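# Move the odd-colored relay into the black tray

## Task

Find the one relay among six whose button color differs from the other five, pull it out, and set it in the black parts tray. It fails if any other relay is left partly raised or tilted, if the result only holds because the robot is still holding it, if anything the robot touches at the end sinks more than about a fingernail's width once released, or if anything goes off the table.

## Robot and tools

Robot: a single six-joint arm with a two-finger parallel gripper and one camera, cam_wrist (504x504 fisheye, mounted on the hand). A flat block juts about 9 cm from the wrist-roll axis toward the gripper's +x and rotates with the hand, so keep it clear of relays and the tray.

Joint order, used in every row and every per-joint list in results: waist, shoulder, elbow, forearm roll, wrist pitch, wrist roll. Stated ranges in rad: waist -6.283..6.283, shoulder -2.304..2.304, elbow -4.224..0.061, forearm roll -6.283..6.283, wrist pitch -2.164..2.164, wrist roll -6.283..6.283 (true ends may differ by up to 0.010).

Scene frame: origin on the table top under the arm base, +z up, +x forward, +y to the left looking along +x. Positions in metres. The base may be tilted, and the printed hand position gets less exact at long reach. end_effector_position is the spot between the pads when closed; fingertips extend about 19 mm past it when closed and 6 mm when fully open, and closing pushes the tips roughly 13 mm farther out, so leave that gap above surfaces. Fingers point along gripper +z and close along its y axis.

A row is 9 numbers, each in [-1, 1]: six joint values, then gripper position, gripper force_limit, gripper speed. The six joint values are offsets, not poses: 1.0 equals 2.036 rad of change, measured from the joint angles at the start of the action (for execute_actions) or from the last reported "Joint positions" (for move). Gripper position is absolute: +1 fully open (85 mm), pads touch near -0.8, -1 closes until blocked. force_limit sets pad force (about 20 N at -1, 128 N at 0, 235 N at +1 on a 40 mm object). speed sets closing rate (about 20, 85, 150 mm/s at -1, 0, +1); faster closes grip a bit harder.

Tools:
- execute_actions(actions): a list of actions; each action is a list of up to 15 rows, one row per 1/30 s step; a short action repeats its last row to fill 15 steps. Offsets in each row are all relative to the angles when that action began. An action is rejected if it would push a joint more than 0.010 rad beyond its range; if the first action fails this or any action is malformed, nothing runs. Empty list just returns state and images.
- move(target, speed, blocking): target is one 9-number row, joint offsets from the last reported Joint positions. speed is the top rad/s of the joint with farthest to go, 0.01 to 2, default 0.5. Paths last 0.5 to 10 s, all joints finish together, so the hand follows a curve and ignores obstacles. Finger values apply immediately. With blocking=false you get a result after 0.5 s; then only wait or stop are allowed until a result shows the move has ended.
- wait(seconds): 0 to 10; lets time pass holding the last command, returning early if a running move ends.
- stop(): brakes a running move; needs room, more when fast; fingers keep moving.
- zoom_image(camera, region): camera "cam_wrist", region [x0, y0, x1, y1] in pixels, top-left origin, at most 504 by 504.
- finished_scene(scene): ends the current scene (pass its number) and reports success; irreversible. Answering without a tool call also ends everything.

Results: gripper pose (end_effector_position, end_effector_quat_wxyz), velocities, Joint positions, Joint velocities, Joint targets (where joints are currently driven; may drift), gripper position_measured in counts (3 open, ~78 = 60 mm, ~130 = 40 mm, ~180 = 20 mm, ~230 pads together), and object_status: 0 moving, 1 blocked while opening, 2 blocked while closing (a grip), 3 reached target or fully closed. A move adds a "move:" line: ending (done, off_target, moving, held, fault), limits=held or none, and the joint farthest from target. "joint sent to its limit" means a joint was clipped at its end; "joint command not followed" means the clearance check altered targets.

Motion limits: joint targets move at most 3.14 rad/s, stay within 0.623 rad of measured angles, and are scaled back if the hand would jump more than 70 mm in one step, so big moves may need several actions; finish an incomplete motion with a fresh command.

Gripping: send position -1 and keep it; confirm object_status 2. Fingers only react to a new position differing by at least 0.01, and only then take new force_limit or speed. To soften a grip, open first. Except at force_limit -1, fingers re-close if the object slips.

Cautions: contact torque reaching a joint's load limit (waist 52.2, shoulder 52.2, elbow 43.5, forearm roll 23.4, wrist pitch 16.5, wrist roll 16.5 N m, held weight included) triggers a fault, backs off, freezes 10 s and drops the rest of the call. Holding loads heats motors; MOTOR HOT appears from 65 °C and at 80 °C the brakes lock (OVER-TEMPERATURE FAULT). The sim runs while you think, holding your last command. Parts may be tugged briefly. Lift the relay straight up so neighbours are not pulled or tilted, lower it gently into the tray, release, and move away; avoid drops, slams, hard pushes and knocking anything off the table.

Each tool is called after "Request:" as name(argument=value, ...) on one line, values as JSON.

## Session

Request:
execute_actions(actions=[])

Scene clock: 0.00 s.
end_effector_position=(-0.0161, +0.4361, +0.1388) position_measured=3 object_status=3 end_effector_quat_wxyz=(+0.590, +0.687, +0.424, +0.031) end_effector_velocity=(+0.000, -0.000, +0.000) end_effector_angular_velocity=(-0.000, -0.002, +0.000)
Joint names: [waist, shoulder, elbow, forearm roll, wrist pitch, wrist roll]
Joint positions: [ 2.173 -0.16  -0.817 -0.413 -1.288 -1.741]
Joint velocities: [ 0.    -0.001 -0.    -0.    -0.001  0.002]
Motor temperatures (°C, as the motors report them): [31 33 36 32 36 38]
Joint targets: [2.173 -0.160 -0.817 -0.413 -1.288 -1.741]

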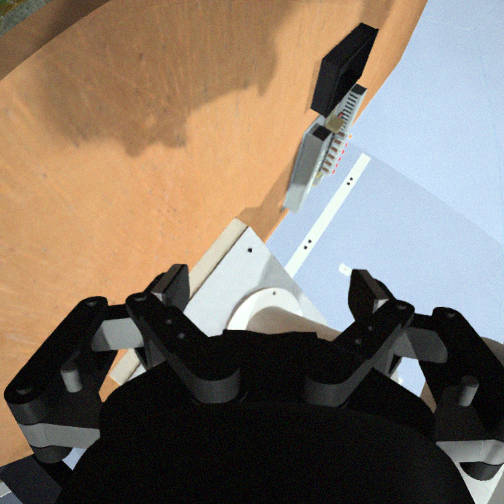

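Request:
move(target=[-0.596,-0.16,-0.056,0.316,0.084,0.887,1,0,0], speed=0.8)

Scene clock: 5.73 s.
end_effector_position=(+0.2117, +0.3183, +0.0821) position_measured=3 object_status=3 end_effector_quat_wxyz=(-0.412, -0.093, +0.812, -0.402) end_effector_velocity=(+0.001, -0.001, -0.000) end_effector_angular_velocity=(-0.000, -0.004, -0.003)
Joint names: [waist, shoulder, elbow, forearm roll, wrist pitch, wrist roll]
Joint positions: [ 0.96  -0.486 -0.931  0.23  -1.117  0.065]
Joint velocities: [-0.003 -0.001  0.     0.001  0.001  0.001]
Motor temperatures (°C, as the motors report them): [31 33 36 32 36 38]
Joint targets: [0.960 -0.486 -0.931 0.230 -1.117 0.065]
move: done; limits=none; farthest joint: the waist, 0.001 radians from its target (1.213 radians at the start)

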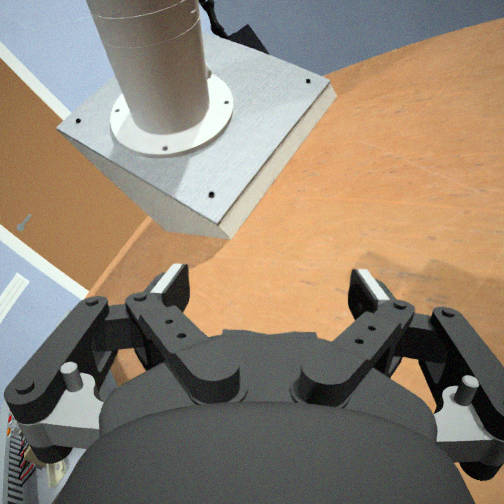

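Request:
move(target=[-0.596,-0.161,-0.056,0.315,0.0835,0.887,1,0,0], speed=0.8)

Scene clock: 10.40 s.
end_effector_position=(+0.4582, +0.0155, +0.2193) position_measured=3 object_status=3 end_effector_quat_wxyz=(-0.006, +0.999, -0.004, -0.043) end_effector_velocity=(-0.000, -0.002, +0.001) end_effector_angular_velocity=(-0.001, -0.004, -0.005)
Joint names: [waist, shoulder, elbow, forearm roll, wrist pitch, wrist roll]
Joint positions: [-0.252 -0.813 -1.045  0.871 -0.947  1.87 ]
Joint velocities: [-0.004 -0.001  0.     0.001  0.002  0.001]
Motor temperatures (°C, as the motors report them): [31 33 36 32 36 38]
Joint targets: [-0.253 -0.814 -1.045 0.871 -0.947 1.870]
move: done; limits=none; farthest joint: the waist, 0.001 radians from its target (1.213 radians at the start)

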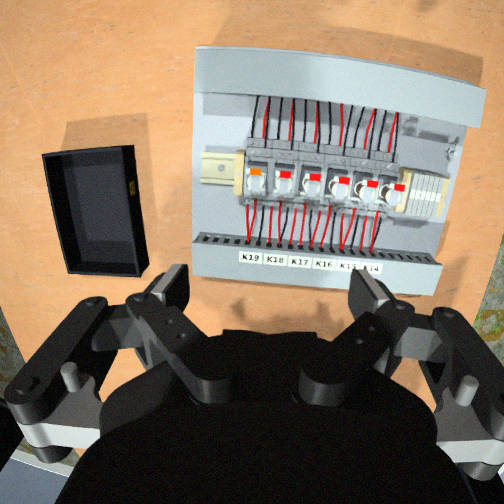

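Request:
move(target=[0.0843,-0.0568,-0.0006,0.0891,0.0576,0.7495,0.36,0,0], speed=1.0)

Scene clock: 17.93 s.
end_effector_position=(+0.4654, +0.0246, +0.1146) position_measured=84 object_status=3 end_effector_quat_wxyz=(+0.050, +0.696, -0.715, -0.032) end_effector_velocity=(-0.000, +0.000, -0.000) end_effector_angular_velocity=(-0.001, +0.001, -0.002)
Joint names: [waist, shoulder, elbow, forearm roll, wrist pitch, wrist roll]
Joint positions: [-0.081 -0.929 -1.046  1.052 -0.83   3.396]
Joint velocities: [ 0.     0.     0.    -0.001  0.     0.003]
Motor temperatures (°C, as the motors report them): [31 33 36 32 36 38]
Joint targets: [-0.081 -0.929 -1.046 1.052 -0.830 3.396]
move: done; limits=none; farthest joint: the waist, 0.000 radians from its target (0.172 radians at the start)

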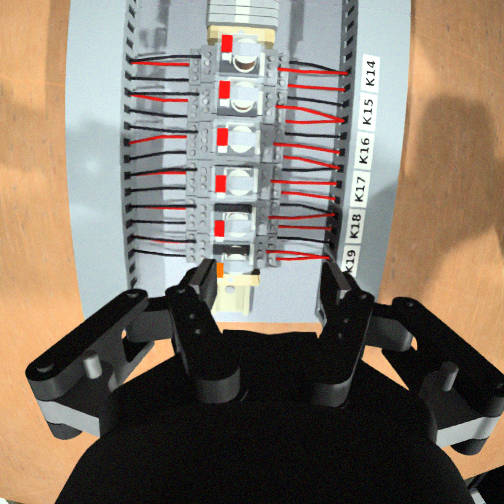

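Request:
move(target=[0.0199,-0.0104,-0.0324,0.0068,-0.0104,0.0238,0.36,0,0], speed=0.3)

Scene clock: 28.03 s.
end_effector_position=(+0.4946, +0.0378, +0.1053) position_measured=84 object_status=3 end_effector_quat_wxyz=(+0.045, +0.696, -0.716, -0.032) end_effector_velocity=(+0.000, +0.001, -0.001) end_effector_angular_velocity=(+0.002, +0.001, -0.001)
Joint names: [waist, shoulder, elbow, forearm roll, wrist pitch, wrist roll]
Joint positions: [-0.041 -0.95  -1.112  1.066 -0.851  3.444]
Joint velocities: [ 0.001 -0.001 -0.001  0.001 -0.002  0.001]
Motor temperatures (°C, as the motors report them): [31 33 36 32 36 38]
Joint targets: [-0.040 -0.950 -1.112 1.066 -0.851 3.444]
move: done; limits=none; farthest joint: the waist, 0.000 radians from its target (0.040 radians at the start)

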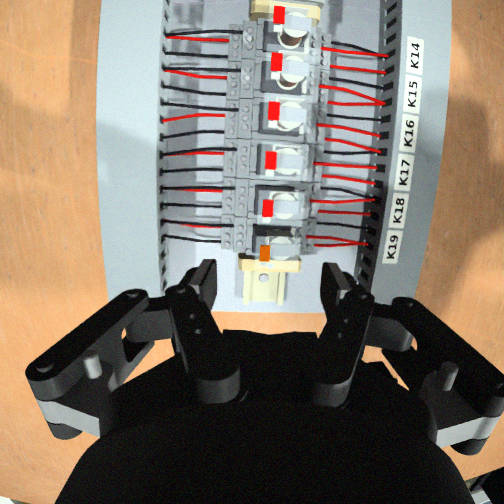

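Request:
move(target=[0.0328,-0.0298,-0.0044,0.0362,0.025,-0.0116,0.36,0,0], speed=0.2)

Scene clock: 30.80 s.
end_effector_position=(+0.4891, +0.0348, +0.0591) position_measured=84 object_status=3 end_effector_quat_wxyz=(+0.060, +0.692, -0.719, -0.028) end_effector_velocity=(-0.000, +0.000, -0.000) end_effector_angular_velocity=(-0.001, +0.001, -0.000)
Joint names: [waist, shoulder, elbow, forearm roll, wrist pitch, wrist roll]
Joint positions: [ 0.026 -1.011 -1.121  1.14  -0.8    3.42 ]
Joint velocities: [0.001 0.001 0.001 0.    0.001 0.001]
Motor temperatures (°C, as the motors report them): [31 33 36 32 36 38]
Joint targets: [0.026 -1.011 -1.121 1.140 -0.800 3.420]
move: done; limits=none; farthest joint: the waist, 0.000 radians from its target (0.066 radians at the start)

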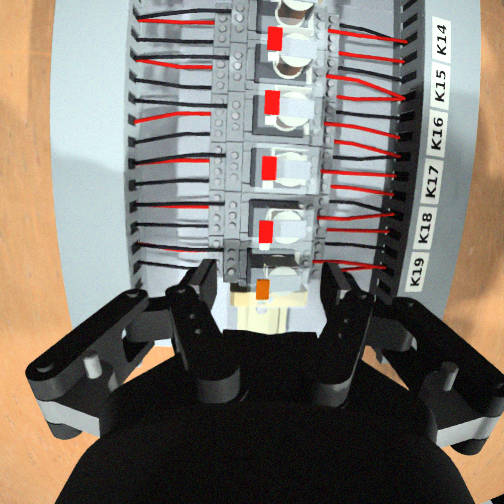

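Request:
move(target=[0.0098,-0.0089,-0.0013,0.0109,0.0075,-0.0035,0.36,0,0], speed=0.15)

Request:
move(target=[0,0,0,0,0,0,-1,0,-0.5])

Scene clock: 34.73 s.
end_effector_position=(+0.4865, +0.0336, +0.0456) position_measured=84 object_status=3 end_effector_quat_wxyz=(+0.065, +0.690, -0.720, -0.027) end_effector_velocity=(+0.000, +0.001, -0.001) end_effector_angular_velocity=(+0.001, +0.000, -0.001)
Joint names: [waist, shoulder, elbow, forearm roll, wrist pitch, wrist roll]
Joint positions: [ 0.046 -1.029 -1.124  1.162 -0.785  3.413]
Joint velocities: [ 0.001 -0.001 -0.001  0.001 -0.001  0.   ]
Motor temperatures (°C, as the motors report them): [31 33 36 32 36 38]
Joint targets: [0.046 -1.029 -1.124 1.162 -0.785 3.413]
move: done; limits=none; farthest joint: the shoulder, 0.001 radians from its target (0.018 radians at the start)

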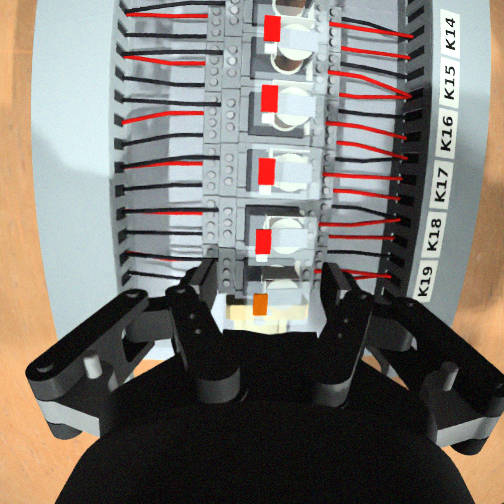

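Scene clock: 35.57 s.
end_effector_position=(+0.4885, +0.0334, +0.0480) position_measured=156 object_status=0 end_effector_quat_wxyz=(+0.063, +0.691, -0.720, -0.025) end_effector_velocity=(-0.000, -0.000, -0.000) end_effector_angular_velocity=(-0.002, -0.001, +0.001)
Joint names: [waist, shoulder, elbow, forearm roll, wrist pitch, wrist roll]
Joint positions: [ 0.042 -1.025 -1.124  1.162 -0.785  3.414]
Joint velocities: [ 0.001  0.001  0.002  0.003  0.003 -0.004]
Motor temperatures (°C, as the motors report them): [31 33 36 32 36 38]
Joint targets: [0.046 -1.029 -1.124 1.162 -0.785 3.413]
move: done; limits=none; farthest joint: the waist, 0.004 radians from its target (0.000 radians at the start)

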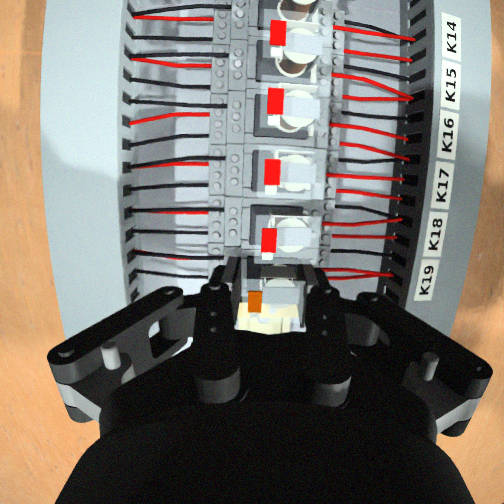

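Lift ~70 mm.

Request:
move(target=[-0.0492,0.0448,0.0066,-0.0544,-0.0376,0.0174,-1,0,-0.5], speed=0.2)

Scene clock: 38.67 s.
end_effector_position=(+0.4968, +0.0381, +0.1173) position_measured=165 object_status=2 end_effector_quat_wxyz=(+0.041, +0.697, -0.715, -0.030) end_effector_velocity=(+0.000, -0.001, +0.001) end_effector_angular_velocity=(-0.003, -0.002, +0.000)
Joint names: [waist, shoulder, elbow, forearm roll, wrist pitch, wrist roll]
Joint positions: [-0.057 -0.934 -1.111  1.051 -0.862  3.449]
Joint velocities: [-0.002  0.002  0.    -0.002  0.002  0.   ]
Motor temperatures (°C, as the motors report them): [31 33 36 32 36 38]
Joint targets: [-0.058 -0.934 -1.111 1.051 -0.862 3.449]
move: done; limits=none; farthest joint: the waist, 0.001 radians from its target (0.101 radians at the start)

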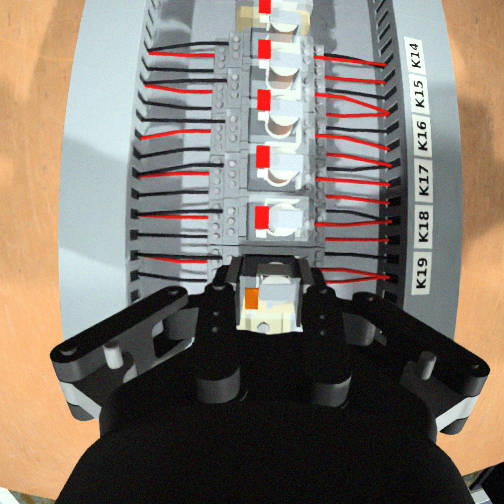

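Request:
move(target=[0.081,0.203,0.107,0.025,-0.049,0.074,-1,0,-0.5], speed=0.5)

Scene clock: 43.43 s.
end_effector_position=(+0.4718, +0.2292, +0.1621) position_measured=165 object_status=2 end_effector_quat_wxyz=(+0.016, +0.720, -0.692, -0.046) end_effector_velocity=(+0.000, +0.001, +0.001) end_effector_angular_velocity=(-0.000, -0.001, +0.001)
Joint names: [waist, shoulder, elbow, forearm roll, wrist pitch, wrist roll]
Joint positions: [ 0.107 -0.522 -0.893  1.102 -0.961  3.599]
Joint velocities: [ 0.     0.002  0.    -0.    -0.     0.001]
Motor temperatures (°C, as the motors report them): [31 33 36 32 36 38]
Joint targets: [0.108 -0.521 -0.893 1.102 -0.962 3.600]
move: done; limits=none; farthest joint: the waist, 0.001 radians from its target (0.166 radians at the start)

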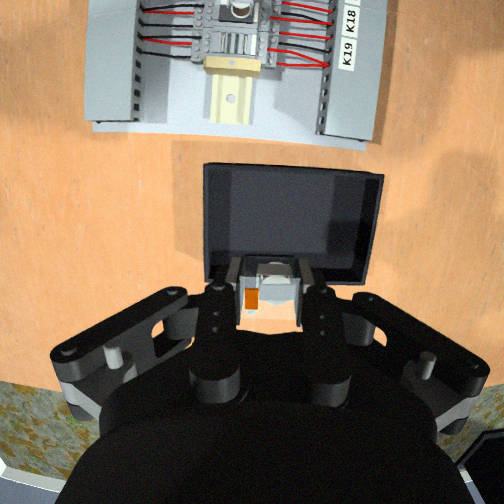

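Request:
move(target=[0.029,-0.0468,0.0203,0.0499,0.0523,-0.0468,-1,0,-0.5], speed=0.3)

Scene clock: 47.97 s.
end_effector_position=(+0.4493, +0.1968, +0.1021) position_measured=165 object_status=2 end_effector_quat_wxyz=(+0.040, +0.712, -0.700, -0.036) end_effector_velocity=(-0.001, +0.000, -0.002) end_effector_angular_velocity=(+0.001, +0.003, +0.001)
Joint names: [waist, shoulder, elbow, forearm roll, wrist pitch, wrist roll]
Joint positions: [ 0.166 -0.617 -0.852  1.203 -0.855  3.504]
Joint velocities: [ 0.003 -0.002  0.001  0.002 -0.    -0.003]
Motor temperatures (°C, as the motors report them): [31 33 36 32 36 38]
Joint targets: [0.166 -0.617 -0.852 1.204 -0.855 3.504]
move: done; limits=none; farthest joint: the shoulder, 0.001 radians from its target (0.096 radians at the start)

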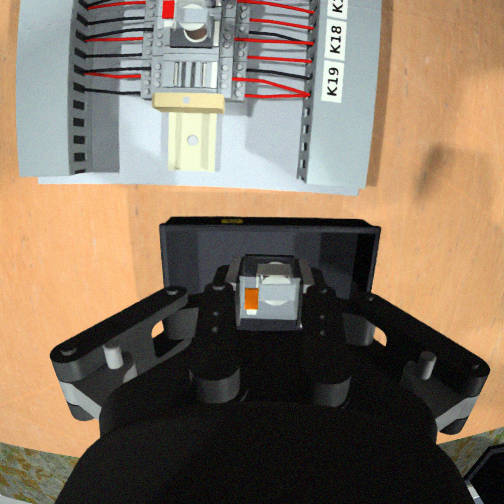

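Request:
move(target=[0.0365,-0.0196,0.0036,0.0382,0.0242,-0.0086,-1,0,-0.5], speed=0.2)

Request:
move(target=[0,0,0,0,0,0,0.3,0,0])

Request:
move(target=[-0.04,0.05,0.03,-0.04,-0.02,0,0.3,0,0], speed=0.4)

Scene clock: 54.77 s.
end_effector_position=(+0.4392, +0.1995, +0.0639) position_measured=165 object_status=2 end_effector_quat_wxyz=(+0.054, +0.707, -0.704, -0.032) end_effector_velocity=(-0.001, -0.000, -0.001) end_effector_angular_velocity=(+0.000, +0.003, -0.001)
Joint names: [waist, shoulder, elbow, forearm roll, wrist pitch, wrist roll]
Joint positions: [ 0.24  -0.656 -0.845  1.281 -0.806  3.487]
Joint velocities: [ 0.001 -0.002  0.001  0.001 -0.    -0.001]
Motor temperatures (°C, as the motors report them): [31 33 36 32 36 38]
Joint targets: [0.240 -0.657 -0.845 1.281 -0.806 3.487]
move: done; limits=none; farthest joint: the waist, 0.000 radians from its target (0.074 radians at the start)

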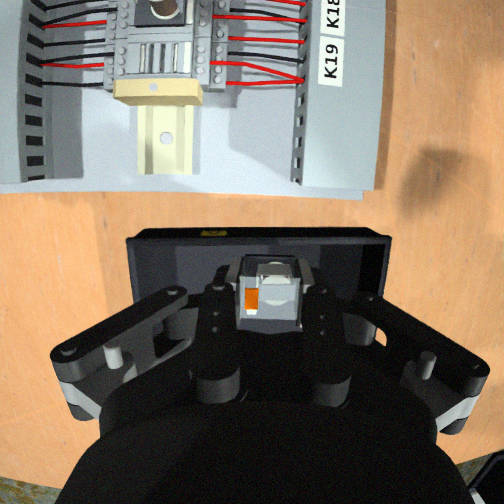

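Scene clock: 55.47 s.
end_effector_position=(+0.4392, +0.1995, +0.0639) position_measured=91 object_status=0 end_effector_quat_wxyz=(+0.054, +0.707, -0.704, -0.032) end_effector_velocity=(-0.000, -0.000, -0.000) end_effector_angular_velocity=(-0.000, +0.001, -0.000)
Joint names: [waist, shoulder, elbow, forearm roll, wrist pitch, wrist roll]
Joint positions: [ 0.24  -0.656 -0.845  1.281 -0.806  3.487]
Joint velocities: [-0.    -0.001 -0.    -0.     0.    -0.   ]
Motor temperatures (°C, as the motors report them): [31 33 36 32 36 38]
Joint targets: [0.240 -0.656 -0.845 1.281 -0.806 3.487]
move: done; limits=none; farthest joint: the waist, 0.000 radians from its target (0.000 radians at the start)

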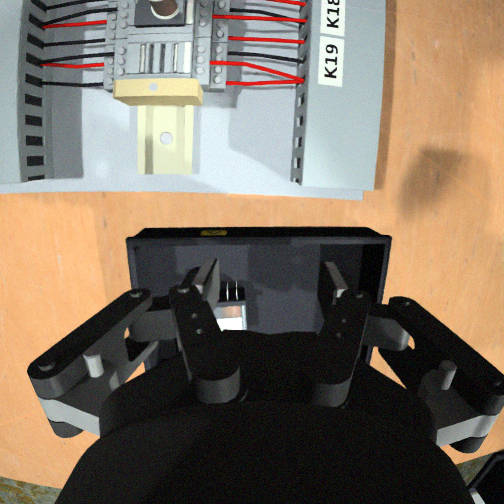

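Scene clock: 56.27 s.
end_effector_position=(+0.4273, +0.2017, +0.1125) position_measured=91 object_status=3 end_effector_quat_wxyz=(+0.042, +0.716, -0.696, -0.033) end_effector_velocity=(+0.000, -0.001, +0.001) end_effector_angular_velocity=(-0.002, -0.001, +0.001)
Joint names: [waist, shoulder, elbow, forearm roll, wrist pitch, wrist roll]
Joint positions: [ 0.159 -0.555 -0.784  1.2   -0.847  3.487]
Joint velocities: [-0.001  0.001  0.    -0.001  0.002 -0.001]
Motor temperatures (°C, as the motors report them): [31 33 36 32 36 38]
Joint targets: [0.159 -0.555 -0.784 1.200 -0.847 3.487]
move: done; limits=none; farthest joint: the shoulder, 0.001 radians from its target (0.102 radians at the start)

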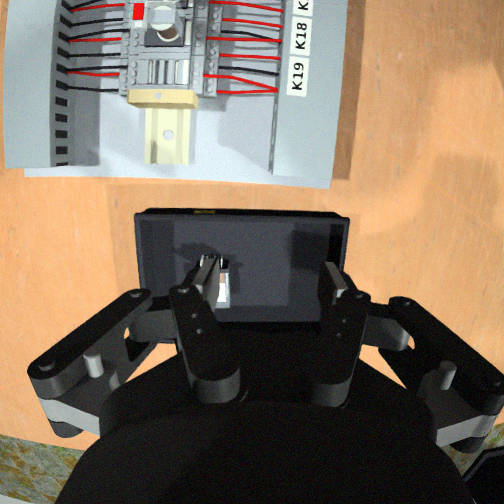

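Request:
finished_scene(scene=2)

The scene is finished: the task was done.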